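# Gather blue blocks into basket, shut drawer and box lid

## Task

Find every blue block, including any tucked inside or beneath other objects, and place each one in the basket so that it lies entirely within the rim; no block of another colour may be in the basket. At the finish the light wooden cabinet's drawer must be completely closed and the metal box must have its lid fully seated. Nothing may count as done if it only stays that way because the robot is holding it, so release everything and pull the grippers away before ending.

## Robot and tools

ROBOT. Two xArm6 arms, each with a parallel two-finger gripper and a wrist camera: left_arm, whose base sits at (-0.010, +0.264, 0) m with quat_wxyz (+0.999, 0, 0, -0.043), and right_arm at (+0.016, -0.297, 0) m with quat_wxyz (+0.997, 0, 0, -0.080). The names are labels only; left_arm is the one on the +y side. Cameras: cam_high (overhead, 672x504), cam_left_wrist and cam_right_wrist (both 672x504).

FRAME. All printed poses share one scene frame: origin on the table surface midway between the arms, +x pointing out across the table, +z up. The gripper's fingers extend along its own +z and close along its own y. end_effector_position is the midpoint between the pads when shut, roughly 2 cm short of the fingertips; closing pushes the tips about 10 mm further forward. Printed hand positions may be somewhat wrong, especially when the arm is stretched far.

execute_actions. Argument "actions" is a list holding zero or one item; optional "pictures" (boolean) asks for camera images. An empty list sends nothing and returns the state with pictures. A motion item is {"rows": [...], "steps": n}: n is 5 to 15 control steps of 1/30 s each (default 15); rows holds 1 to 15 rows, one used per step, the last one repeated to fill out n. Every row is a single flat list of 14 numbers covering both arms even if only one moves: left_arm waist, shoulder, elbow, forearm roll, wrist pitch, wrist roll, opening, then the same seven for right_arm. The six joint values are absolute target angles in radians, in the same form Joint positions prints them, not offsets. Opening is absolute on a scale from -1 (closed) to +1 (fully open). A wait item is {"steps": n} with n up to 300; it sends no command and returns once n steps have elapsed since the previous result, counting your thinking time.

JOINT RANGES (rad, both arms, column order): waist -6.283..6.283, shoulder -2.059..2.094, elbow -3.927..0.192, forearm roll -6.283..6.283, wrist pitch -1.693..3.142, wrist roll -6.283..6.283. A call is rejected (nothing sent) if a target exceeds a stated end by over 0.010 rad and is also beyond the joint's current angle. True ends may differ from the stated ones by up to 0.010 rad either way; over-range targets get clipped to the real end and the result prints "joint sent to its limit", possibly referring to an earlier action still in progress. Absence of that line does not prove more travel is available.

MOTION LIMITS. Joint targets move at most 3.14 rad/s, with about 0.16 s to accelerate, and all joints of an arm are timed to arrive together. Each step the commanded target stays within 0.623 rad of the measured angle, and if it would put the gripper more than 70 mm from where it now is, the whole arm's targets are pulled back proportionally. Large moves therefore need several calls. Each result is captured 5 steps before its action ends; those last steps run while you compose the next reply. Between calls the arms keep heading for the last row sent until they settle or a step is HELD.

RESULT LINES. The state line lists per arm end_effector_position (m), end_effector_quat_wxyz and linear/angular velocities. Joint positions and Joint velocities give each arm's six joints (rad, rad/s) then the finger-pad gap (m; 0.084 when wide open). grip_measured is the measured opening on the command scale. HELD marks steps on which your row was partly or wholly not sent. "joint command not followed" means a clearance check altered or blocked some joint targets; the rest of the row still ran. MOTOR HOT appears from 65 °C; at 80 °C an OVER-TEMPERATURE FAULT brakes that arm until it cools. A torque fault (contact torque at a joint's load limit) halts the arm, backs the joint off slightly, holds 10 s and drops the rest of the call. Load limits (N m): waist 47, shoulder 47, elbow 28.2, forearm roll 28.2, wrist pitch 18.8, wrist roll 18.8; a carried object's weight adds to them.

GRIPPING. To hold something, keep commanding an opening well below grip_measured; the larger the gap, the stronger the squeeze (about 24 N per pad at most for objects up to ~6 cm). Re-sending the grip_measured value still holds lightly; wider parts may slip. Closing fast can press harder, sometimes until the fingers spring open. Holding loads warms motors even while you think, so do not linger carrying things.

zoom_image: {"camera": one of the three names, "region": [x0, y0, x1, y1]} in pixels of that camera's latest image, top-left origin, at most 504x504; returns an enlarged crop.
read_manual: optional "section" (only "licences"); returns licence text, no motion.
finished_scene: {"scene": current scene number}; irreversibly ends and grades the scene, then gives the next task. A reply with no tool call ends everything.

CAUTIONS. Keep the arms from striking or pushing against each other. Do not knock or place anything off the table. Avoid drops, slips, slams, hard collisions and forceful shoving. Brief external tugs on held parts or nudges to loose objects can happen; check after them. Before finishing, open the grippers and move them clear so nothing relies on the robot.

Each tool is called after "Request:" as name(argument=value, ...) on one line, values as JSON.

## Session

Request:
execute_actions(actions=[])

Scene clock: 0.00 s of 6000.00 s.
left_arm: end_effector_position=(+0.2845, +0.5822, +0.3564) grip_measured=+1.00 end_effector_quat_wxyz=(-0.508, +0.850, -0.065, -0.124) end_effector_velocity=(+0.000, -0.000, -0.000) end_effector_angular_velocity=(-0.001, +0.000, -0.000) | right_arm: end_effector_position=(+0.3302, -0.2172, +0.2185) grip_measured=+1.00 end_effector_quat_wxyz=(+0.003, -0.262, +0.963, -0.064) end_effector_velocity=(-0.000, +0.000, -0.000) end_effector_angular_velocity=(-0.000, +0.001, +0.000)
Joint positions: left_arm=[ 0.438 -0.437 -0.745  1.185  1.237  0.037  0.084] | right_arm=[ 0.494 -0.523 -0.62  -0.141  1.15   3.003  0.084]
Joint velocities: left_arm=[-0.001 -0.    -0.    -0.001  0.001  0.001 -0.   ] | right_arm=[ 0.     0.    -0.     0.     0.001 -0.    -0.   ]

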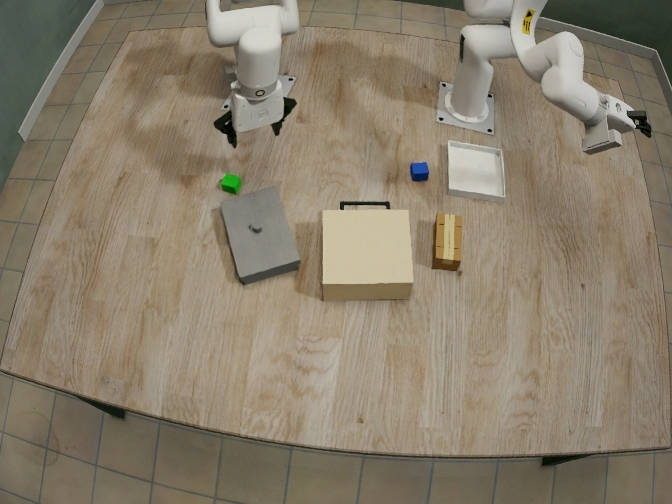

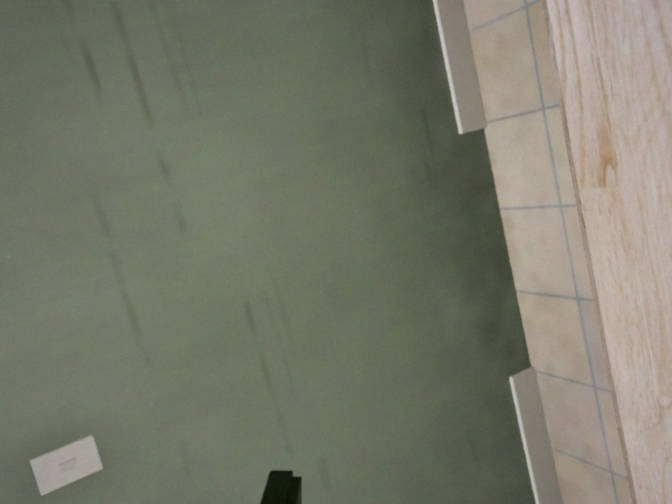

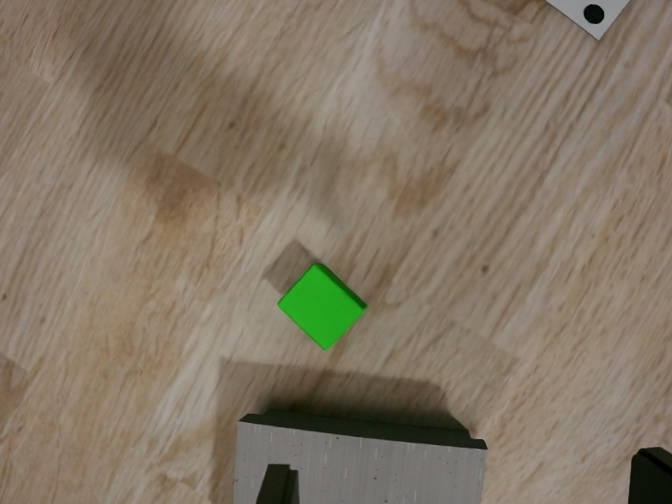

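Request:
execute_actions(actions=[{"rows":[[-0.1,-0.613,-0.939,0,1.552,-0.186,1,0.5,-0.613,-0.939,0,1.552,0.34,1]],"steps":15}])

Request:
execute_actions(actions=[{"steps":25}], pictures=true)

Scene clock: 0.87 s of 6000.00 s.
left_arm: end_effector_position=(+0.3127, +0.4689, +0.3660) grip_measured=+1.00 end_effector_quat_wxyz=(-0.398, +0.917, -0.004, -0.018) end_effector_velocity=(+0.043, -0.488, -0.052) end_effector_angular_velocity=(-1.399, -0.638, +0.066) | right_arm: end_effector_position=(+0.3170, -0.2032, +0.3060) grip_measured=+1.00 end_effector_quat_wxyz=(-0.002, -0.472, +0.881, -0.024) end_effector_velocity=(-0.106, +0.049, +0.318) end_effector_angular_velocity=(+0.264, +0.241, +2.725)
Joint positions: left_arm=[ 0.182 -0.521 -0.838  0.837  1.386 -0.069  0.084] | right_arm=[ 0.498 -0.583 -0.831 -0.049  1.411  2.504  0.084]
Joint velocities: left_arm=[-0.855 -0.277 -0.3   -1.551  0.493 -0.348 -0.   ] | right_arm=[ 0.014 -0.221 -0.769  0.349  0.994 -2.817 -0.   ]
Steps of this call (steps 1 to 16: nothing new was sent; steps 17 to 26: the first 10 steps of this action). Readings (joint positions):
17: left_arm=[0.438 -0.437 -0.745 1.184 1.237 0.037] | right_arm=[0.494 -0.523 -0.620 -0.141 1.150 3.003]
18: left_arm=[0.435 -0.438 -0.746 1.180 1.240 0.035] | right_arm=[0.494 -0.524 -0.622 -0.140 1.154 2.998]
20: left_arm=[0.393 -0.450 -0.759 1.127 1.268 0.016] | right_arm=[0.495 -0.529 -0.644 -0.128 1.189 2.944]
24: left_arm=[0.242 -0.501 -0.817 0.938 1.351 -0.044] | right_arm=[0.497 -0.566 -0.775 -0.074 1.341 2.676]
26: the state above

Scene clock: 1.70 s of 6000.00 s.
left_arm: end_effector_position=(+0.2844, +0.2089, +0.3498) grip_measured=+1.00 end_effector_quat_wxyz=(-0.001, +1.000, +0.000, -0.000) end_effector_velocity=(-0.000, -0.002, +0.002) end_effector_angular_velocity=(-0.005, -0.004, -0.001) | right_arm: end_effector_position=(+0.2986, -0.1967, +0.3500) grip_measured=+1.00 end_effector_quat_wxyz=(+0.000, +1.000, -0.004, -0.000) end_effector_velocity=(-0.000, -0.000, +0.000) end_effector_angular_velocity=(-0.001, -0.001, +0.120)
Joint positions: left_arm=[-0.099 -0.613 -0.939  0.001  1.552 -0.186  0.084] | right_arm=[ 0.5   -0.613 -0.939 -0.     1.552  0.348  0.084]
Joint velocities: left_arm=[-0.002 -0.002 -0.004 -0.005  0.001 -0.001  0.   ] | right_arm=[-0.    -0.001 -0.    -0.001  0.001 -0.12  -0.   ]
Kept back: nothing.
Steps of this call (steps 1 to 5: the last 5 steps of your previous action; steps 6 to 25: the robot went on to your last target). Readings (joint positions):
1: left_arm=[0.154 -0.530 -0.848 0.784 1.402 -0.080] | right_arm=[0.498 -0.590 -0.856 -0.038 1.443 2.407]
2: left_arm=[0.129 -0.538 -0.857 0.731 1.417 -0.091] | right_arm=[0.499 -0.596 -0.877 -0.029 1.470 2.306]
4: left_arm=[0.084 -0.553 -0.873 0.622 1.443 -0.109] | right_arm=[0.499 -0.605 -0.908 -0.015 1.509 2.100]
8: left_arm=[0.016 -0.575 -0.897 0.397 1.484 -0.138] | right_arm=[0.500 -0.611 -0.931 -0.004 1.542 1.683]
25: the state above

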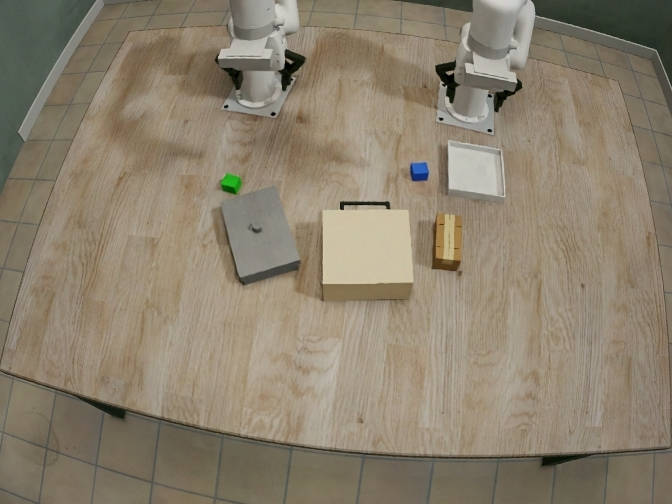

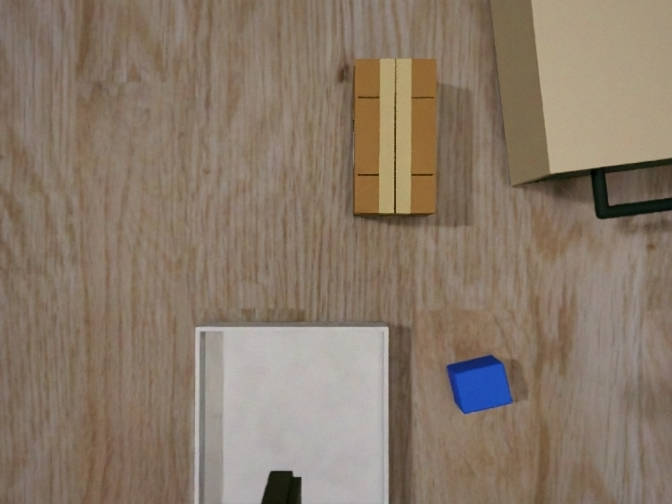

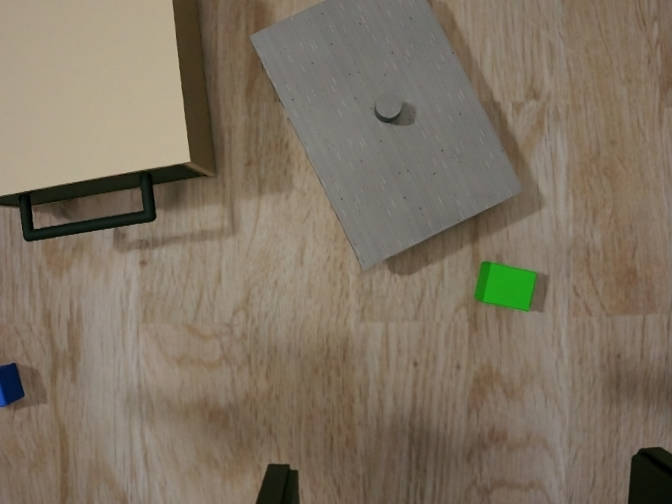

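Request:
zoom_image(camera="cam_left_wrist", region=[332,40,672,430])

Request:
zoom_image(camera="cam_right_wrist", region=[0,0,300,280])

Request:
zoom_image(camera="cam_high", region=[200,130,520,320])

Region (332, 40, 672, 430) of cam_left_wrist's 672x504 image, scaled by 1.292, with more detail than that image has; it fills the left 439 columns of this view, and the rest is white.

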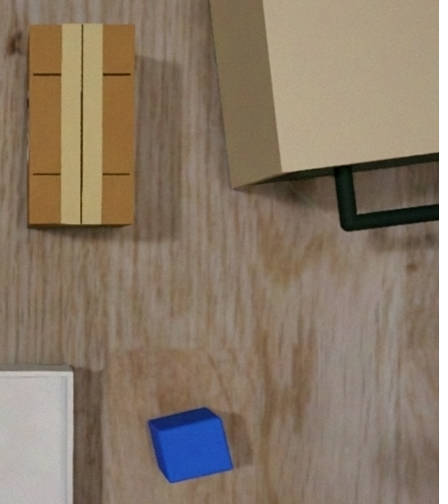

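Region (0, 0, 300, 280) of cam_right_wrist's 672x504 image, scaled by 1.680, with more detail than that image has; it fills the top 470 rows of this view, and the rest is white.

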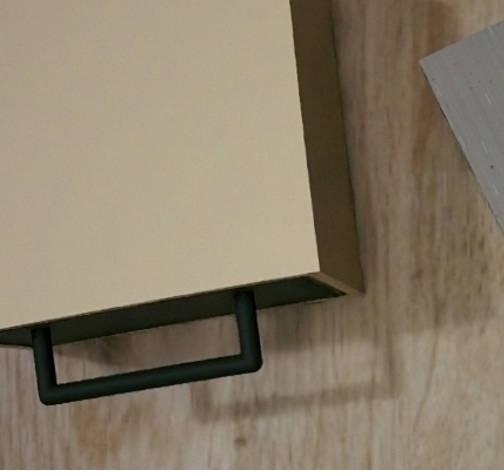

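Region (200, 130, 520, 320) of cam_high's 672x504 image, scaled by 1.575, with more detail than that image has; it fills the top 299 rows of this view, and the rest is white.

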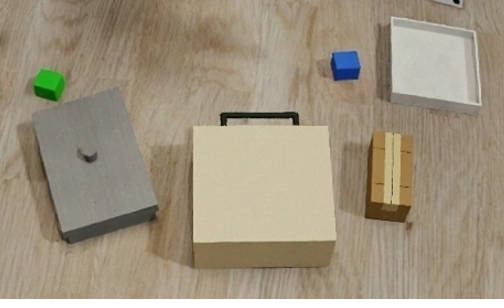

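Request:
execute_actions(actions=[{"rows":[[-0.374,-0.502,-0.339,0,0.841,-0.66,0.4,0.376,-0.015,-1.0425,0,1.057,-0.234,0.2]],"steps":15}])

Request:
execute_actions(actions=[{"steps":14}], pictures=true)

Scene clock: 3.13 s of 6000.00 s.
left_arm: end_effector_position=(+0.2899, +0.1670, +0.2405) grip_measured=+0.39 end_effector_quat_wxyz=(-0.002, +0.999, +0.046, -0.005) end_effector_velocity=(-0.046, -0.155, -0.440) end_effector_angular_velocity=(+0.004, -0.024, +0.364) | right_arm: end_effector_position=(+0.3941, -0.1897, +0.2846) grip_measured=+0.19 end_effector_quat_wxyz=(-0.000, +0.993, +0.116, +0.000) end_effector_velocity=(+0.350, -0.005, -0.310) end_effector_angular_velocity=(+0.002, -0.005, +0.912)
Joint positions: left_arm=[-0.226 -0.562 -0.663 -0.     1.235 -0.405  0.061] | right_arm=[ 0.436 -0.302 -0.993  0.     1.295  0.042  0.052]
Joint velocities: left_arm=[-0.514  0.211  1.121  0.002 -1.354 -0.878 -0.   ] | right_arm=[-0.255  1.227 -0.223  0.001 -1.009 -1.168  0.   ]
Steps of this call (steps 1 to 30: the robot went on to your last target; steps 31 to 33: nothing new was sent; steps 34 to 43: the first 10 steps of this action). Readings (joint positions):
34: left_arm=[-0.100 -0.613 -0.939 0.000 1.552 -0.186] | right_arm=[0.500 -0.613 -0.939 0.000 1.552 0.340]
35: left_arm=[-0.102 -0.613 -0.936 0.000 1.546 -0.190] | right_arm=[0.499 -0.609 -0.940 0.000 1.548 0.335]
37: left_arm=[-0.123 -0.607 -0.893 0.000 1.493 -0.230] | right_arm=[0.489 -0.563 -0.953 0.000 1.504 0.284]
41: left_arm=[-0.192 -0.575 -0.735 0.000 1.325 -0.346] | right_arm=[0.453 -0.384 -0.978 0.000 1.362 0.120]
43: the state above

Scene clock: 3.60 s of 6000.00 s.
left_arm: end_effector_position=(+0.2536, +0.1335, +0.1218) grip_measured=+0.39 end_effector_quat_wxyz=(+0.001, +0.995, +0.100, +0.002) end_effector_velocity=(+0.005, -0.003, +0.002) end_effector_angular_velocity=(-0.011, -0.024, +0.010) | right_arm: end_effector_position=(+0.4676, -0.1974, +0.2026) grip_measured=+0.19 end_effector_quat_wxyz=(+0.000, +0.975, +0.223, +0.003) end_effector_velocity=(-0.000, -0.000, -0.004) end_effector_angular_velocity=(-0.001, +0.004, +0.007)
Joint positions: left_arm=[-0.373 -0.503 -0.343  0.     0.842 -0.659  0.061] | right_arm=[ 0.376 -0.019 -1.045  0.     1.057 -0.233  0.052]
Joint velocities: left_arm=[-0.003 -0.004  0.002  0.001 -0.024 -0.014 -0.   ] | right_arm=[-0.001  0.005  0.004  0.    -0.005 -0.007 -0.   ]
Kept back: nothing.
Steps of this call (steps 1 to 5: the last 5 steps of your previous action; steps 6 to 14: the robot went on to your last target). Readings (joint positions):
1: left_arm=[-0.244 -0.554 -0.625 -0.000 1.189 -0.434] | right_arm=[0.427 -0.261 -1.000 -0.000 1.261 0.003]
2: left_arm=[-0.261 -0.547 -0.587 -0.000 1.144 -0.464] | right_arm=[0.419 -0.220 -1.007 -0.000 1.228 -0.036]
4: left_arm=[-0.295 -0.533 -0.512 -0.000 1.053 -0.523] | right_arm=[0.402 -0.139 -1.021 -0.000 1.161 -0.114]
8: left_arm=[-0.359 -0.507 -0.371 -0.000 0.885 -0.632] | right_arm=[0.378 -0.024 -1.035 -0.000 1.070 -0.219]
14: the state above

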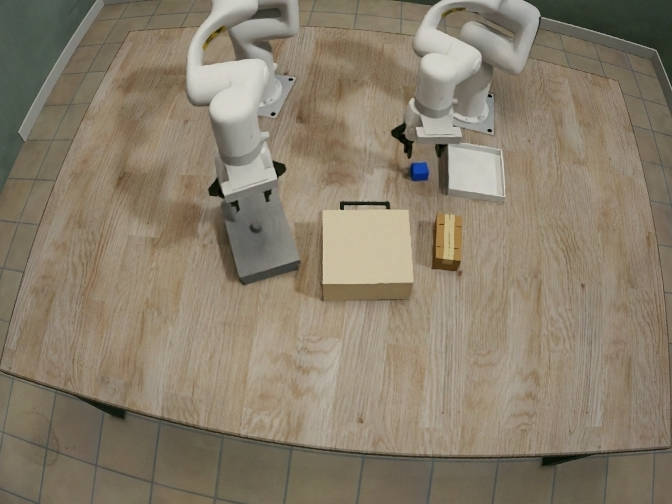

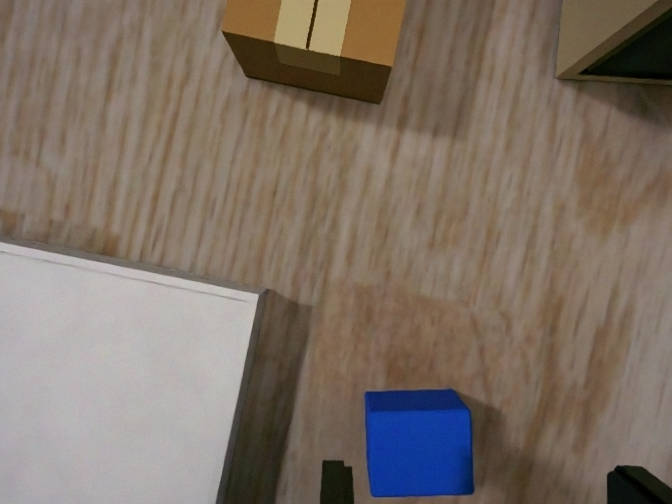

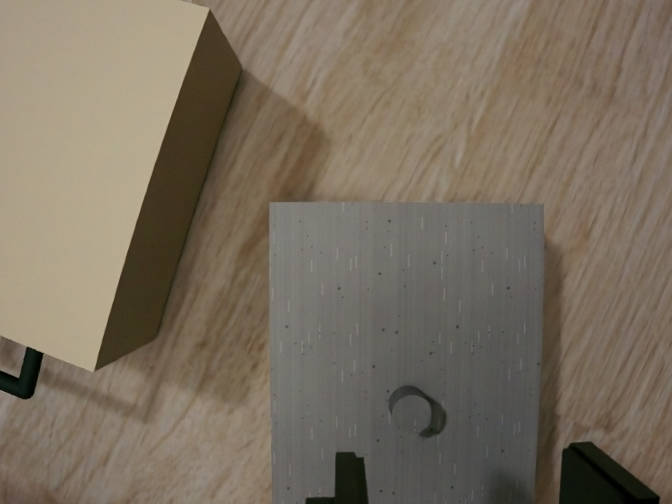

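Request:
zoom_image(camera="cam_right_wrist", region=[360,370,480,460])

Region (360, 370, 480, 460) of cam_right_wrist's 672x504 image, scaled by 4.200, with more detail than that image has; it fills the top 378 rows of this view, and the rest is white.

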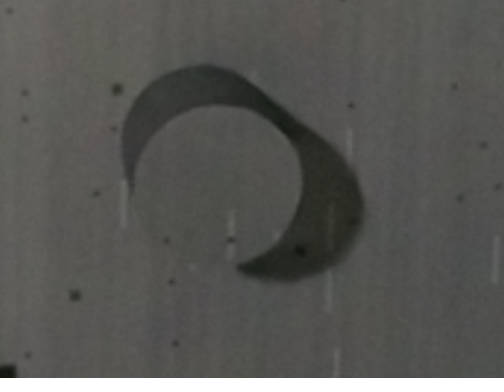

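Request:
execute_actions(actions=[{"rows":[[-0.378,-0.189,-0.2456,0,0.435,-0.664,0.4,0.376,0.1565,-0.898,0,0.742,-0.234,0.0]],"steps":15}])

Request:
execute_actions(actions=[{"rows":[[-0.378,-0.189,-0.2456,0,0.435,-0.664,0.2,0.376,0.1565,-0.898,0,0.742,-0.234,-0.2],[-0.378,-0.189,-0.2456,0,0.435,-0.664,0.0,0.376,0.1565,-0.898,0,0.742,-0.234,-0.4],[-0.378,-0.189,-0.2456,0,0.435,-0.664,-0.1,0.376,0.1565,-0.898,0,0.742,-0.234,-0.5],[-0.378,-0.189,-0.2456,0,0.435,-0.664,-0.2,0.376,0.1565,-0.898,0,0.742,-0.234,-0.6],[-0.378,-0.189,-0.2456,0,0.435,-0.664,-0.3,0.376,0.1565,-0.898,0,0.742,-0.234,-0.7],[-0.378,-0.189,-0.2456,0,0.435,-0.664,-0.6,0.376,0.1565,-0.898,0,0.742,-0.234,-1]],"steps":15}], pictures=true)

Scene clock: 5.00 s of 6000.00 s.
left_arm: end_effector_position=(+0.2456, +0.1359, +0.0309) grip_measured=+0.39 end_effector_quat_wxyz=(-0.004, +0.995, +0.100, -0.006) end_effector_velocity=(-0.060, +0.027, -0.171) end_effector_angular_velocity=(+0.037, +0.075, +0.001) | right_arm: end_effector_position=(+0.4633, -0.1986, +0.0923) grip_measured=-0.01 end_effector_quat_wxyz=(-0.000, +0.975, +0.223, -0.008) end_effector_velocity=(-0.059, -0.013, -0.228) end_effector_angular_velocity=(-0.024, +0.109, -0.001)
Joint positions: left_arm=[-0.378 -0.21  -0.248  0.     0.473 -0.664  0.061] | right_arm=[ 0.376  0.147 -0.904  0.     0.773 -0.234  0.044]
Joint velocities: left_arm=[-0.008  0.566  0.197 -0.002 -0.679 -0.007 -0.   ] | right_arm=[-0.001  0.34   0.303  0.    -0.532 -0.    -0.   ]
Steps of this call (steps 1 to 30: the robot went on to your last target; steps 31 to 32: nothing new was sent; steps 33 to 42: the first 10 steps of this action). Readings (joint positions):
33: left_arm=[-0.374 -0.502 -0.339 -0.000 0.841 -0.660] | right_arm=[0.376 -0.015 -1.042 -0.000 1.057 -0.234]
34: left_arm=[-0.374 -0.499 -0.338 -0.000 0.836 -0.660] | right_arm=[0.376 -0.013 -1.041 -0.000 1.052 -0.234]
36: left_arm=[-0.374 -0.462 -0.330 -0.000 0.781 -0.661] | right_arm=[0.376 0.010 -1.024 -0.000 0.998 -0.234]
40: left_arm=[-0.377 -0.274 -0.270 0.000 0.549 -0.663] | right_arm=[0.376 0.112 -0.934 0.000 0.830 -0.234]
42: the state above

Scene clock: 5.50 s of 6000.00 s.
left_arm: end_effector_position=(+0.2491, +0.1341, +0.0275) grip_measured=-0.16 end_effector_quat_wxyz=(+0.000, +0.995, +0.100, +0.001) end_effector_velocity=(+0.000, +0.000, -0.000) end_effector_angular_velocity=(+0.001, +0.000, +0.000) | right_arm: end_effector_position=(+0.4673, -0.1977, +0.0889) grip_measured=-0.63 end_effector_quat_wxyz=(+0.000, +0.975, +0.223, +0.001) end_effector_velocity=(-0.001, -0.000, -0.001) end_effector_angular_velocity=(-0.000, +0.003, +0.000)
Joint positions: left_arm=[-0.378 -0.19  -0.246  0.     0.435 -0.664  0.037] | right_arm=[ 0.376  0.155 -0.899  0.     0.742 -0.234  0.016]
Joint velocities: left_arm=[ 0.     0.001 -0.001  0.001 -0.    -0.001  0.   ] | right_arm=[ 0.     0.001  0.     0.     0.001 -0.     0.   ]
Steps of this call (steps 1 to 5: the last 5 steps of your previous action; steps 6 to 15: the first 10 steps of this action). Readings (joint positions):
6: left_arm=[-0.378 -0.191 -0.247 -0.000 0.436 -0.664] | right_arm=[0.376 0.154 -0.901 -0.000 0.742 -0.234]
7: left_arm=[-0.378 -0.191 -0.247 -0.000 0.436 -0.664] | right_arm=[0.376 0.154 -0.901 -0.000 0.742 -0.234]
9: left_arm=[-0.378 -0.191 -0.247 -0.000 0.435 -0.664] | right_arm=[0.376 0.155 -0.900 -0.000 0.742 -0.234]
13: left_arm=[-0.378 -0.190 -0.246 -0.000 0.435 -0.664] | right_arm=[0.376 0.155 -0.899 0.000 0.742 -0.234]
15: the state above

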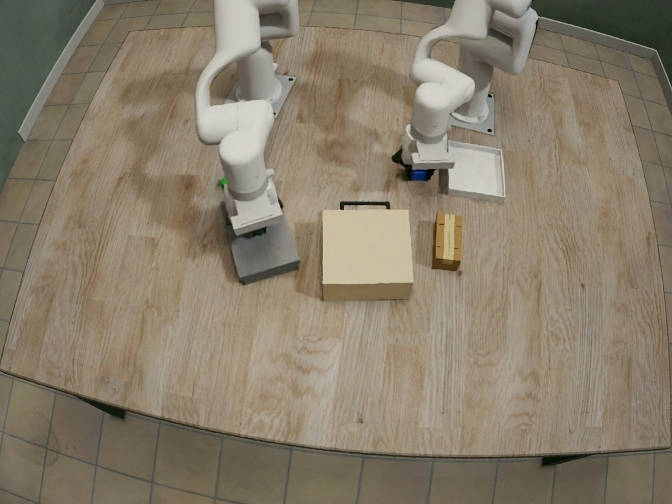

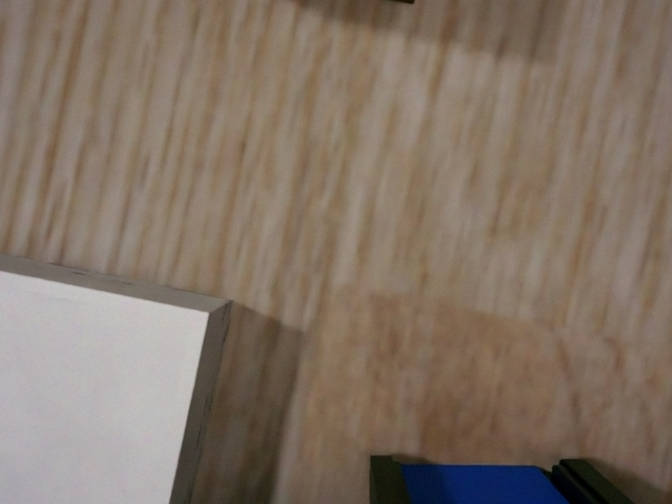

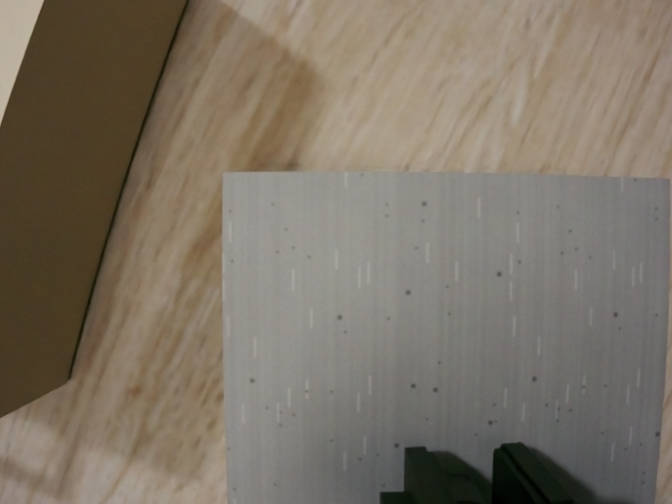

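Request:
execute_actions(actions=[{"rows":[[-0.378,-0.25,-0.248,0,0.498,-0.664,-0.6,0.376,0.1565,-0.898,0,0.742,-0.234,-0.4],[-0.378,-0.3,-0.25,0,0.55,-0.664,-0.6,0.376,0.1565,-0.898,0,0.742,-0.234,-0.4],[-0.378,-0.35,-0.252,0,0.602,-0.664,-0.6,0.376,0.1565,-0.898,0,0.742,-0.234,-0.4],[-0.378,-0.4,-0.254,0,0.654,-0.664,-0.6,0.376,0.1667,-0.8945,0,0.728,-0.234,-0.4],[-0.378,-0.474,-0.2576,0,0.732,-0.664,-0.6,0.376,0.1667,-0.8945,0,0.728,-0.234,-0.4],[-0.378,-0.474,-0.2576,0,0.732,-0.664,-0.6,0.376,0.1667,-0.8945,0,0.728,-0.234,-0.4],[-0.378,-0.474,-0.2576,0,0.732,-0.664,-0.6,0.376,0.1667,-0.8945,0,0.728,-0.234,-0.4],[-0.378,-0.474,-0.2576,0,0.732,-0.664,-0.6,0.376,0.1667,-0.8945,0,0.728,-0.234,-0.4],[-0.3,-0.474,-0.2576,0,0.732,-0.56,-0.6,0.376,0.1667,-0.8945,0,0.728,-0.234,-0.4],[-0.2,-0.474,-0.2576,0,0.732,-0.42,-0.6,0.376,0.1667,-0.8945,0,0.728,-0.234,-0.4],[0.125,-0.474,-0.2576,0,0.732,0.039,-0.6,0.376,0.1667,-0.8945,0,0.728,-0.234,-0.55],[0.125,-0.474,-0.2576,0,0.732,0.039,-0.6,0.376,0.1667,-0.8945,0,0.728,-0.234,-0.7],[0.125,-0.474,-0.2576,0,0.732,0.039,-0.6,0.376,0.1667,-0.8945,0,0.728,-0.234,-1]],"steps":15}])

Request:
execute_actions(actions=[{"rows":[[0.125,-0.474,-0.2576,0,0.732,0.039,-0.6,0.376,0.1667,-0.8945,0,0.728,-0.234,-1],[0.125,-0.474,-0.2576,0,0.732,0.039,-0.6,0.376,0.1667,-0.8945,0,0.728,-0.234,-1],[0.125,-0.474,-0.2576,0,0.732,0.039,-0.6,0.376,0.1565,-0.898,0,0.742,-0.234,-1],[0.125,-0.474,-0.2576,0,0.732,0.039,-0.6,0.376,0.1465,-0.902,0,0.756,-0.234,-1],[0.125,-0.474,-0.2576,0,0.732,0.039,-0.6,0.376,0.1365,-0.9063,0,0.77,-0.234,-1],[0.125,-0.474,-0.2576,0,0.732,0.039,-0.6,0.376,0.127,-0.911,0,0.784,-0.234,-1],[0.125,-0.474,-0.2576,0,0.732,0.039,-0.6,0.376,0.1178,-0.916,0,0.798,-0.234,-1],[0.125,-0.474,-0.2576,0,0.732,0.039,-0.6,0.376,0.1087,-0.921,0,0.812,-0.234,-1],[0.125,-0.474,-0.2576,0,0.732,0.039,-0.6,0.376,0.0998,-0.9263,0,0.8265,-0.234,-1],[0.125,-0.474,-0.2576,0,0.732,0.039,-0.6,0.376,0.08,-0.94,0,0.86,-0.234,-1],[0.125,-0.474,-0.2576,0,0.732,0.039,-0.6,0.376,0.06,-0.957,0,0.897,-0.234,-1]],"steps":15}], pictures=true)

Scene clock: 6.97 s of 6000.00 s.
left_arm: end_effector_position=(+0.2438, +0.1377, +0.0887) grip_measured=-0.16 end_effector_quat_wxyz=(+0.002, +0.995, +0.099, +0.004) end_effector_velocity=(+0.007, +0.058, +0.073) end_effector_angular_velocity=(+0.002, -0.002, -0.118) | right_arm: end_effector_position=(+0.4653, -0.1982, +0.0815) grip_measured=-0.42 end_effector_quat_wxyz=(-0.000, +0.975, +0.223, -0.002) end_effector_velocity=(+0.015, +0.004, +0.013) end_effector_angular_velocity=(+0.010, -0.046, +0.001)
Joint positions: left_arm=[-0.375 -0.462 -0.26  -0.     0.712 -0.659  0.037] | right_arm=[ 0.376  0.168 -0.892 -0.     0.729 -0.234  0.026]
Joint velocities: left_arm=[ 0.193 -0.326 -0.022 -0.     0.348  0.311  0.   ] | right_arm=[ 0.001 -0.01  -0.021 -0.    -0.015  0.     0.   ]
Steps of this call (steps 1 to 5: the last 5 steps of your previous action; steps 6 to 15: the robot went on to your last target; steps 16 to 34: nothing new was sent; steps 35 to 44: the first 10 steps of this action). Readings (joint positions):
35: left_arm=[-0.378 -0.189 -0.246 -0.000 0.435 -0.664] | right_arm=[0.376 0.156 -0.899 0.000 0.742 -0.234]
36: left_arm=[-0.378 -0.192 -0.246 0.000 0.440 -0.664] | right_arm=[0.376 0.156 -0.898 -0.000 0.742 -0.234]
38: left_arm=[-0.378 -0.235 -0.242 0.000 0.492 -0.664] | right_arm=[0.376 0.159 -0.894 -0.000 0.742 -0.234]
42: left_arm=[-0.378 -0.414 -0.255 0.000 0.668 -0.664] | right_arm=[0.376 0.168 -0.892 -0.000 0.730 -0.234]
44: the state above

Scene clock: 7.47 s of 6000.00 s.
left_arm: end_effector_position=(+0.2692, +0.2739, +0.0896) grip_measured=-0.16 end_effector_quat_wxyz=(+0.000, +1.000, +0.002, -0.001) end_effector_velocity=(+0.000, +0.010, +0.001) end_effector_angular_velocity=(+0.000, -0.002, -0.070) | right_arm: end_effector_position=(+0.4676, -0.1977, +0.1096) grip_measured=-0.62 end_effector_quat_wxyz=(+0.000, +0.975, +0.223, +0.001) end_effector_velocity=(+0.012, +0.003, +0.164) end_effector_angular_velocity=(+0.008, -0.032, -0.001)
Joint positions: left_arm=[ 0.122 -0.474 -0.257  0.     0.732  0.032  0.037] | right_arm=[ 0.376  0.116 -0.918 -0.     0.801 -0.234  0.017]
Joint velocities: left_arm=[ 0.037 -0.002 -0.001  0.     0.001  0.107  0.   ] | right_arm=[-0.    -0.287 -0.17   0.001  0.424  0.     0.   ]
Steps of this call (steps 1 to 5: the last 5 steps of your previous action; steps 6 to 15: the first 10 steps of this action). Readings (joint positions):
6: left_arm=[-0.145 -0.470 -0.257 0.000 0.729 -0.349] | right_arm=[0.376 0.167 -0.894 -0.000 0.728 -0.234]
7: left_arm=[-0.096 -0.471 -0.257 0.000 0.729 -0.279] | right_arm=[0.376 0.167 -0.894 -0.000 0.728 -0.234]
9: left_arm=[0.001 -0.472 -0.257 0.000 0.730 -0.141] | right_arm=[0.376 0.165 -0.894 0.000 0.732 -0.234]
13: left_arm=[0.114 -0.473 -0.257 0.000 0.732 0.018] | right_arm=[0.376 0.135 -0.907 0.000 0.774 -0.234]
15: the state above

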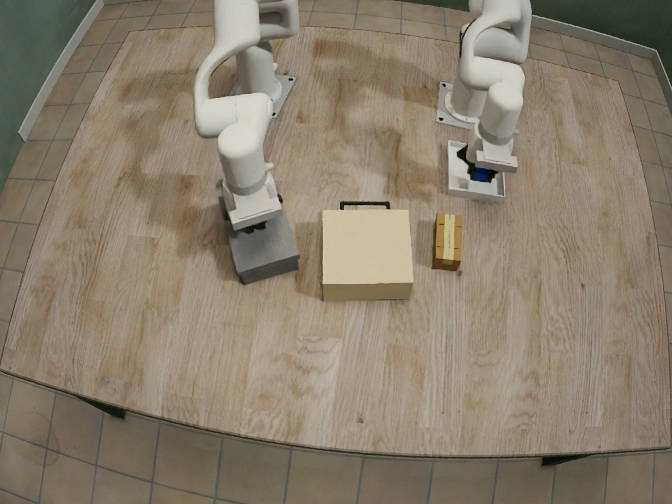

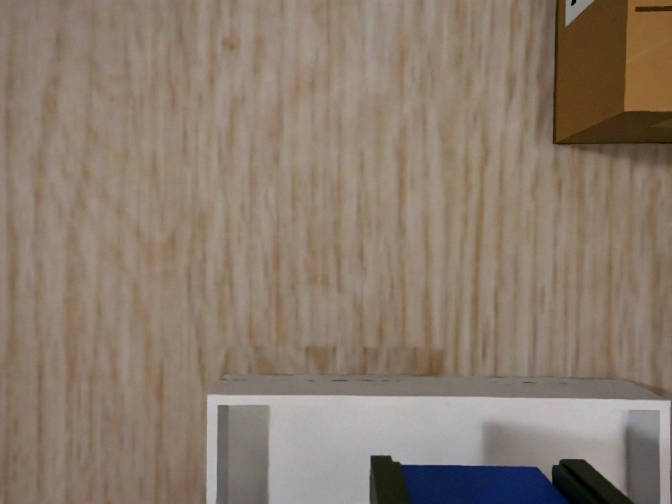

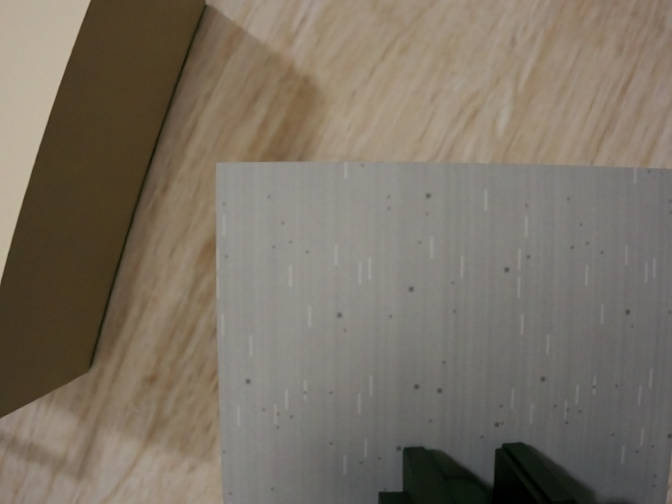

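Request:
execute_actions(actions=[{"rows":[[0.125,-0.451,-0.221,0,0.672,0.039,-0.6,0.35,0.06,-0.957,0,0.897,-0.26,-1],[0.125,-0.451,-0.221,0,0.672,0.039,-0.6,0.31,0.06,-0.957,0,0.897,-0.30,-1],[0.125,-0.451,-0.221,0,0.672,0.039,-0.6,0.27,0.06,-0.957,0,0.897,-0.34,-1],[0.125,-0.42,-0.215,0,0.635,0.039,-0.6,0.23,0.06,-0.957,0,0.897,-0.38,-1],[0.125,-0.39,-0.209,0,0.599,0.039,-0.6,0.19,0.06,-0.957,0,0.897,-0.42,-1],[0.125,-0.36,-0.204,0,0.564,0.039,-0.6,0.15,0.06,-0.957,0,0.897,-0.46,-1],[0.125,-0.33,-0.199,0,0.529,0.039,-0.6,0.11,0.06,-0.957,0,0.897,-0.50,-1],[0.125,-0.30,-0.195,0,0.495,0.039,-0.6,0.07,0.06,-0.957,0,0.897,-0.54,-1],[0.125,-0.279,-0.1936,0,0.472,0.039,-0.6,-0.124,0.06,-0.957,0,0.897,-0.734,-1]],"steps":15}])

Request:
execute_actions(actions=[{"rows":[[0.125,-0.279,-0.1936,0,0.472,0.039,0.2,-0.124,0.06,-0.957,0,0.897,-0.734,-1],[0.125,-0.279,-0.1936,0,0.472,0.039,0.2,-0.124,0.06,-0.957,0,0.897,-0.734,-1],[0.125,-0.279,-0.1936,0,0.472,0.039,0.2,-0.124,0.06,-0.957,0,0.897,-0.734,-1],[0.125,-0.279,-0.1936,0,0.472,0.039,0.2,-0.124,0.06,-0.957,0,0.897,-0.734,-1],[0.125,-0.279,-0.1936,0,0.472,0.039,0.2,-0.124,0.06,-0.957,0,0.897,-0.734,-1],[0.125,-0.36,-0.204,0,0.564,0.039,0.2,-0.124,0.06,-0.957,0,0.897,-0.734,-1],[0.125,-0.451,-0.221,0,0.672,0.039,0.2,-0.124,0.06,-0.957,0,0.897,-0.734,-1],[0.125,-0.451,-0.221,0,0.672,0.039,0.2,-0.124,0.06,-0.957,0,0.897,-0.734,-1],[0.125,-0.451,-0.221,0,0.672,0.039,0.2,-0.124,0.06,-0.957,0,0.897,-0.734,-1],[0.125,-0.502,-0.339,0,0.841,0.039,0.2,-0.124,0.06,-0.957,0,0.897,-0.734,-1]],"steps":15}], pictures=true)

Scene clock: 8.33 s of 6000.00 s.
left_arm: end_effector_position=(+0.2637, +0.2746, +0.0472) grip_measured=-0.16 end_effector_quat_wxyz=(+0.000, +1.000, +0.000, -0.000) end_effector_velocity=(-0.017, -0.001, -0.197) end_effector_angular_velocity=(-0.001, +0.042, -0.001) | right_arm: end_effector_position=(+0.4782, -0.3089, +0.1432) grip_measured=-0.62 end_effector_quat_wxyz=(+0.000, +0.975, +0.222, +0.000) end_effector_velocity=(-0.013, -0.486, -0.000) end_effector_angular_velocity=(-0.000, +0.002, -0.007)
Joint positions: left_arm=[ 0.125 -0.337 -0.201  0.     0.538  0.039  0.037] | right_arm=[ 0.134  0.06  -0.957 -0.     0.897 -0.474  0.017]
Joint velocities: left_arm=[-0.     0.823  0.126  0.    -0.906  0.    -0.   ] | right_arm=[-1.052  0.     0.    -0.     0.001 -1.045 -0.   ]
Steps of this call (steps 1 to 5: the last 5 steps of your previous action; steps 6 to 16: the robot went on to your last target; steps 17 to 26: the first 10 steps of this action). Readings (joint positions):
17: left_arm=[0.125 -0.474 -0.258 -0.000 0.732 0.039] | right_arm=[0.376 0.060 -0.957 0.000 0.897 -0.234]
18: left_arm=[0.125 -0.473 -0.255 -0.000 0.726 0.039] | right_arm=[0.373 0.060 -0.957 0.000 0.897 -0.239]
20: left_arm=[0.125 -0.461 -0.237 -0.000 0.693 0.039] | right_arm=[0.340 0.060 -0.957 0.000 0.897 -0.275]
24: left_arm=[0.125 -0.391 -0.210 0.000 0.601 0.039] | right_arm=[0.205 0.060 -0.957 -0.000 0.897 -0.404]
26: the state above

Scene clock: 8.83 s of 6000.00 s.
left_arm: end_effector_position=(+0.2615, +0.2745, +0.0526) grip_measured=+0.19 end_effector_quat_wxyz=(+0.000, +1.000, +0.000, -0.004) end_effector_velocity=(+0.042, +0.002, +0.307) end_effector_angular_velocity=(+0.005, -0.115, +0.002) | right_arm: end_effector_position=(+0.4600, -0.4254, +0.1431) grip_measured=-0.62 end_effector_quat_wxyz=(-0.000, +0.975, +0.224, -0.000) end_effector_velocity=(+0.000, -0.003, +0.001) end_effector_angular_velocity=(-0.001, -0.003, -0.001)
Joint positions: left_arm=[ 0.125 -0.364 -0.203  0.     0.575  0.039  0.052] | right_arm=[-0.122  0.06  -0.957  0.     0.897 -0.733  0.017]
Joint velocities: left_arm=[ 0.002 -1.205 -0.238  0.     1.328  0.     0.   ] | right_arm=[-0.006 -0.001 -0.002 -0.001 -0.    -0.005 -0.   ]
Steps of this call (steps 1 to 5: the last 5 steps of your previous action; steps 6 to 15: the first 10 steps of this action). Readings (joint positions):
6: left_arm=[0.125 -0.282 -0.196 0.000 0.474 0.039] | right_arm=[-0.075 0.060 -0.957 -0.000 0.897 -0.682]
7: left_arm=[0.125 -0.281 -0.195 -0.000 0.473 0.039] | right_arm=[-0.100 0.060 -0.957 -0.000 0.897 -0.706]
9: left_arm=[0.125 -0.279 -0.193 -0.000 0.472 0.039] | right_arm=[-0.120 0.060 -0.957 -0.000 0.897 -0.725]
13: left_arm=[0.125 -0.296 -0.194 0.000 0.496 0.039] | right_arm=[-0.122 0.060 -0.957 0.000 0.897 -0.733]
15: the state above

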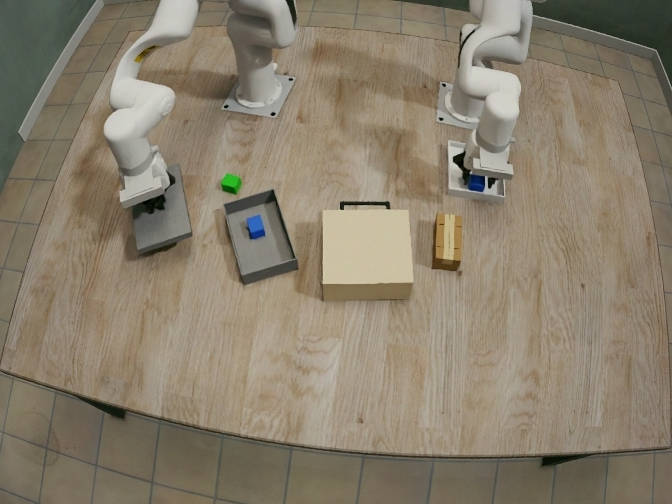

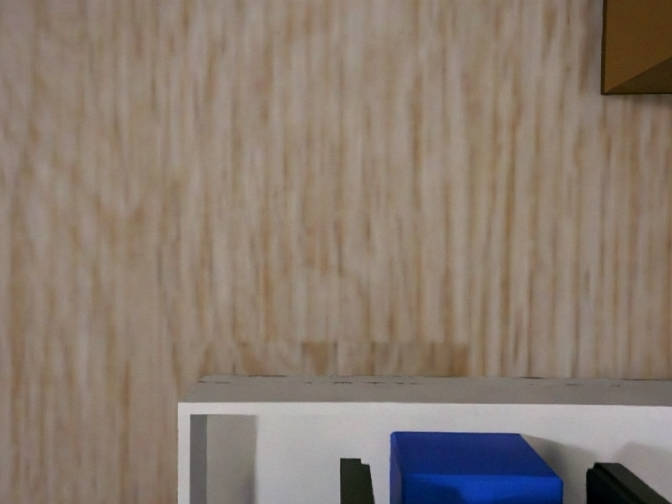

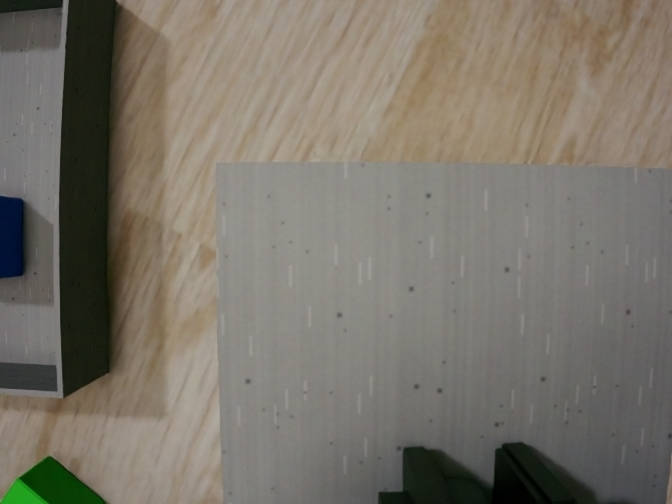

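Request:
execute_actions(actions=[{"rows":[[-0.735,0.8295,-2.0975,0,1.268,-1.271,0.3,-0.4,0.06,-0.957,0,0.897,-1.01,-1]],"steps":15}])

Request:
execute_actions(actions=[{"steps":36}], pictures=true)

Scene clock: 9.47 s of 6000.00 s.
left_arm: end_effector_position=(+0.3113, +0.1712, +0.1234) grip_measured=+0.29 end_effector_quat_wxyz=(-0.027, +0.995, +0.001, -0.092) end_effector_velocity=(+0.094, -0.445, -0.017) end_effector_angular_velocity=(+0.364, +0.437, -0.028) | right_arm: end_effector_position=(+0.4127, -0.5341, +0.1431) grip_measured=-0.62 end_effector_quat_wxyz=(+0.000, +0.975, +0.221, -0.000) end_effector_velocity=(-0.136, -0.223, -0.002) end_effector_angular_velocity=(+0.001, +0.007, -0.071)
Joint positions: left_arm=[-0.195 -0.179 -0.658  0.     1.029 -0.282  0.056] | right_arm=[-0.379  0.06  -0.957 -0.     0.897 -0.984  0.017]
Joint velocities: left_arm=[-1.201  1.208 -1.207  0.     0.519 -1.195  0.   ] | right_arm=[-0.562 -0.001  0.005 -0.004  0.001 -0.49  -0.   ]
Steps of this call (steps 1 to 5: the last 5 steps of your previous action; steps 6 to 9: the robot went on to your last target; steps 10 to 19: the first 10 steps of this action). Readings (joint positions):
10: left_arm=[0.125 -0.501 -0.337 0.000 0.839 0.039] | right_arm=[-0.124 0.060 -0.957 0.000 0.897 -0.734]
11: left_arm=[0.121 -0.497 -0.340 0.000 0.844 0.034] | right_arm=[-0.127 0.060 -0.957 0.000 0.897 -0.739]
13: left_arm=[0.072 -0.447 -0.390 0.000 0.881 -0.019] | right_arm=[-0.173 0.060 -0.957 0.000 0.897 -0.791]
17: left_arm=[-0.113 -0.261 -0.576 -0.000 0.991 -0.201] | right_arm=[-0.323 0.060 -0.957 -0.000 0.897 -0.931]
19: the state above

Scene clock: 10.67 s of 6000.00 s.
left_arm: end_effector_position=(+0.4478, -0.2264, +0.1389) grip_measured=+0.29 end_effector_quat_wxyz=(-0.001, +0.975, +0.224, -0.001) end_effector_velocity=(+0.002, -0.001, -0.000) end_effector_angular_velocity=(-0.002, -0.002, +0.007) | right_arm: end_effector_position=(+0.4076, -0.5424, +0.1432) grip_measured=-0.62 end_effector_quat_wxyz=(+0.000, +0.975, +0.223, -0.000) end_effector_velocity=(-0.001, -0.000, -0.000) end_effector_angular_velocity=(-0.000, +0.002, +0.000)
Joint positions: left_arm=[-0.734  0.829 -2.094  0.     1.268 -1.27   0.056] | right_arm=[-0.4    0.06  -0.957 -0.     0.897 -1.01   0.017]
Joint velocities: left_arm=[ 0.001  0.009 -0.013 -0.     0.002 -0.005  0.   ] | right_arm=[-0.001 -0.     0.001 -0.002  0.001 -0.     0.   ]
Kept back: nothing.
Steps of this call (steps 1 to 5: the last 5 steps of your previous action; steps 6 to 36: the robot went on to your last target). Readings (joint positions):
1: left_arm=[-0.234 -0.139 -0.698 -0.000 1.046 -0.322] | right_arm=[-0.392 0.060 -0.957 -0.000 0.897 -0.996]
2: left_arm=[-0.271 -0.098 -0.739 -0.000 1.062 -0.363] | right_arm=[-0.397 0.060 -0.957 -0.000 0.897 -1.002]
4: left_arm=[-0.338 -0.014 -0.824 -0.000 1.092 -0.448] | right_arm=[-0.399 0.060 -0.957 -0.000 0.897 -1.007]
8: left_arm=[-0.451 0.165 -1.003 -0.000 1.142 -0.627] | right_arm=[-0.398 0.060 -0.957 0.000 0.897 -1.010]
36: the state above

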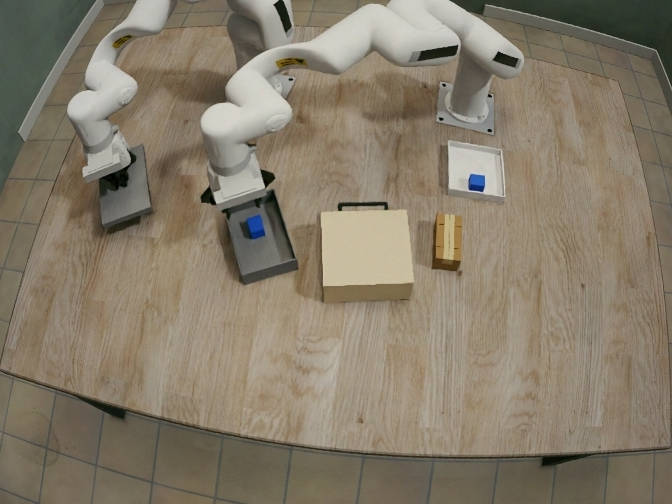

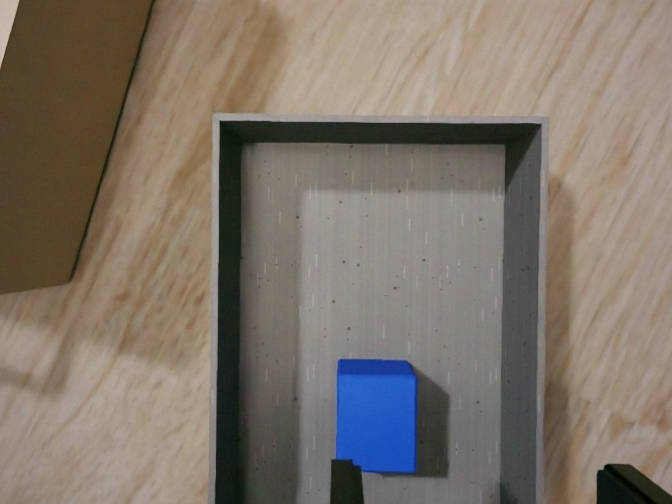

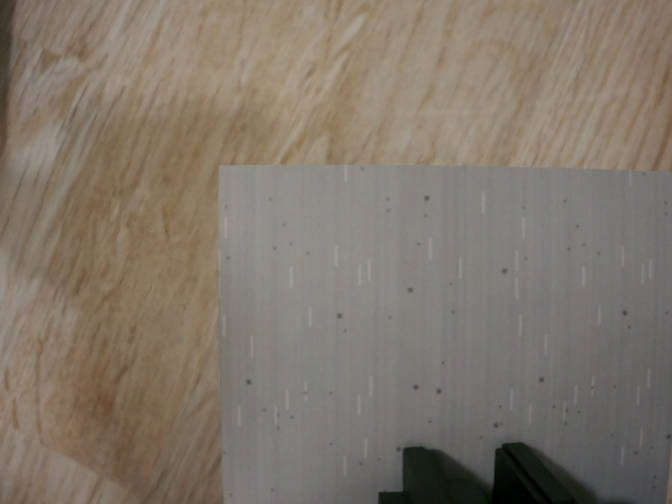

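Request:
execute_actions(actions=[{"rows":[[-0.7246,0.7745,-1.889,0,1.114,-1.2606,0.05,-0.4,0.06,-0.957,0,0.897,-1.01,-1],[-0.7246,0.7745,-1.889,0,1.114,-1.2606,0.05,-0.4,0.06,-0.957,0,0.897,-1.01,-1],[-0.7246,0.7745,-1.889,0,1.114,-1.2606,0.05,-0.4,0.06,-0.957,0,0.897,-1.01,-1],[-0.7246,0.7745,-1.889,0,1.114,-1.2606,0.05,-0.4,0.06,-0.957,0,0.897,-1.01,-1],[-0.7246,0.7745,-1.889,0,1.114,-1.2606,0.05,-0.4,0.06,-0.957,0,0.897,-1.01,-1],[-0.7246,0.787,-1.882,0,1.095,-1.2606,0.05,-0.4,0.06,-0.957,0,0.897,-1.01,-1],[-0.7246,0.799,-1.875,0,1.076,-1.2606,0.05,-0.4,0.06,-0.957,0,0.897,-1.01,-1],[-0.7246,0.811,-1.868,0,1.057,-1.2606,0.05,-0.4,0.06,-0.957,0,0.897,-1.01,-1],[-0.7246,0.823,-1.861,0,1.038,-1.2606,0.05,-0.4,0.06,-0.957,0,0.897,-1.01,-1],[-0.7246,0.835,-1.855,0,1.02,-1.2606,0.05,-0.4,0.06,-0.957,0,0.897,-1.01,-1],[-0.7246,0.847,-1.85,0,1.003,-1.2606,0.05,-0.4,0.06,-0.957,0,0.897,-1.01,-1],[-0.7246,0.8598,-1.8454,0,0.9856,-1.2606,0.05,-0.4,0.06,-0.957,0,0.897,-1.01,-1]],"steps":15}])

Request:
execute_actions(actions=[{"rows":[[-0.7246,0.8598,-1.8454,0,0.9856,-1.2606,0.05,-0.4,0.06,-0.957,0,0.897,-1.01,-1],[-0.7246,0.8598,-1.8454,0,0.9856,-1.2606,0.05,-0.4,0.06,-0.957,0,0.897,-1.01,-1],[-0.7246,0.8598,-1.8454,0,0.9856,-1.2606,-0.15,-0.4,0.06,-0.957,0,0.897,-1.01,-1],[-0.7246,0.8598,-1.8454,0,0.9856,-1.2606,-0.3,-0.4,0.06,-0.957,0,0.897,-1.01,-1],[-0.7246,0.8598,-1.8454,0,0.9856,-1.2606,-0.4,-0.4,0.06,-0.957,0,0.897,-1.01,-1],[-0.7246,0.8598,-1.8454,0,0.9856,-1.2606,-0.8,-0.4,0.06,-0.957,0,0.897,-1.01,-1]],"steps":14}], pictures=true)

Scene clock: 11.80 s of 6000.00 s.
left_arm: end_effector_position=(+0.4416, -0.2107, +0.0794) grip_measured=+0.04 end_effector_quat_wxyz=(-0.001, +0.975, +0.224, -0.000) end_effector_velocity=(-0.001, -0.004, -0.257) end_effector_angular_velocity=(-0.021, -0.018, -0.010) | right_arm: end_effector_position=(+0.4076, -0.5424, +0.1432) grip_measured=-0.62 end_effector_quat_wxyz=(+0.000, +0.975, +0.223, -0.000) end_effector_velocity=(-0.000, -0.000, -0.000) end_effector_angular_velocity=(+0.000, -0.000, -0.001)
Joint positions: left_arm=[-0.724  0.803 -1.877  0.     1.076 -1.261  0.046] | right_arm=[-0.4    0.06  -0.957 -0.     0.897 -1.01   0.017]
Joint velocities: left_arm=[-0.005  0.301  0.249 -0.001 -0.577  0.005  0.   ] | right_arm=[-0.001 -0.     0.001  0.001 -0.     0.    -0.   ]
Steps of this call (steps 1 to 24: the robot went on to your last target; steps 25 to 34: the first 10 steps of this action). Readings (joint positions):
25: left_arm=[-0.735 0.829 -2.097 0.000 1.268 -1.271] | right_arm=[-0.400 0.060 -0.957 -0.000 0.897 -1.010]
26: left_arm=[-0.735 0.828 -2.093 -0.000 1.264 -1.271] | right_arm=[-0.400 0.060 -0.957 0.000 0.897 -1.010]
28: left_arm=[-0.733 0.812 -2.044 -0.000 1.224 -1.268] | right_arm=[-0.400 0.060 -0.957 0.000 0.897 -1.010]
32: left_arm=[-0.724 0.787 -1.899 0.000 1.115 -1.262] | right_arm=[-0.400 0.060 -0.957 0.000 0.897 -1.010]
34: the state above

Scene clock: 12.27 s of 6000.00 s.
left_arm: end_effector_position=(+0.4416, -0.2112, +0.0378) grip_measured=-0.31 end_effector_quat_wxyz=(+0.001, +0.975, +0.223, +0.001) end_effector_velocity=(-0.009, +0.009, -0.019) end_effector_angular_velocity=(+0.029, +0.027, -0.001) | right_arm: end_effector_position=(+0.4076, -0.5424, +0.1432) grip_measured=-0.62 end_effector_quat_wxyz=(+0.000, +0.975, +0.223, -0.000) end_effector_velocity=(-0.001, +0.000, -0.000) end_effector_angular_velocity=(+0.001, +0.001, -0.000)
Joint positions: left_arm=[-0.725  0.858 -1.847 -0.     0.986 -1.261  0.031] | right_arm=[-0.4    0.06  -0.957 -0.     0.897 -1.01   0.017]
Joint velocities: left_arm=[-0.001  0.016  0.02   0.001  0.004  0.    -0.   ] | right_arm=[-0.    -0.     0.001  0.     0.001 -0.    -0.   ]
Steps of this call (steps 1 to 5: the last 5 steps of your previous action; steps 6 to 14: the first 9 steps of this action). Readings (joint positions):
6: left_arm=[-0.725 0.861 -1.844 0.000 0.992 -1.261] | right_arm=[-0.400 0.060 -0.957 -0.000 0.897 -1.010]
7: left_arm=[-0.725 0.863 -1.843 0.000 0.990 -1.261] | right_arm=[-0.400 0.060 -0.957 0.000 0.897 -1.010]
9: left_arm=[-0.725 0.860 -1.846 -0.000 0.987 -1.261] | right_arm=[-0.400 0.060 -0.957 -0.000 0.897 -1.010]
13: left_arm=[-0.725 0.858 -1.848 -0.000 0.985 -1.261] | right_arm=[-0.400 0.060 -0.957 0.000 0.897 -1.010]
14: the state above

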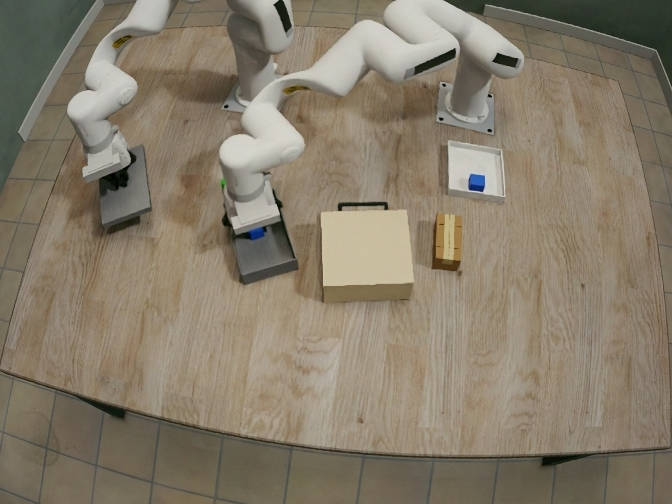

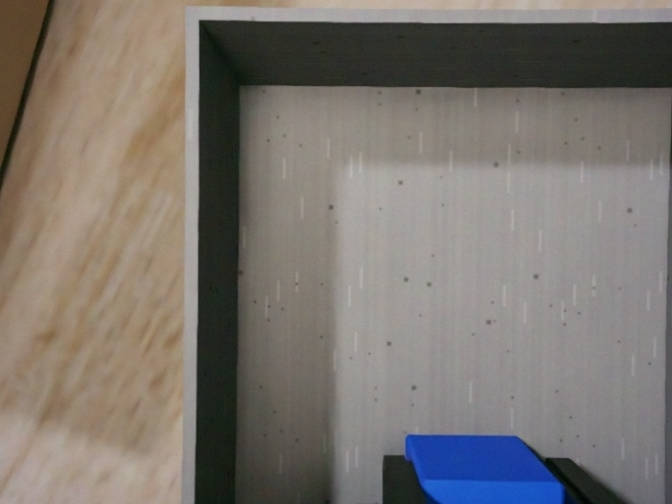

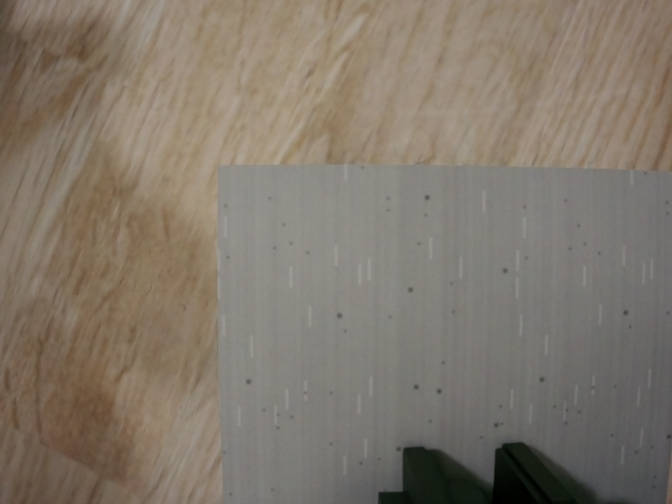

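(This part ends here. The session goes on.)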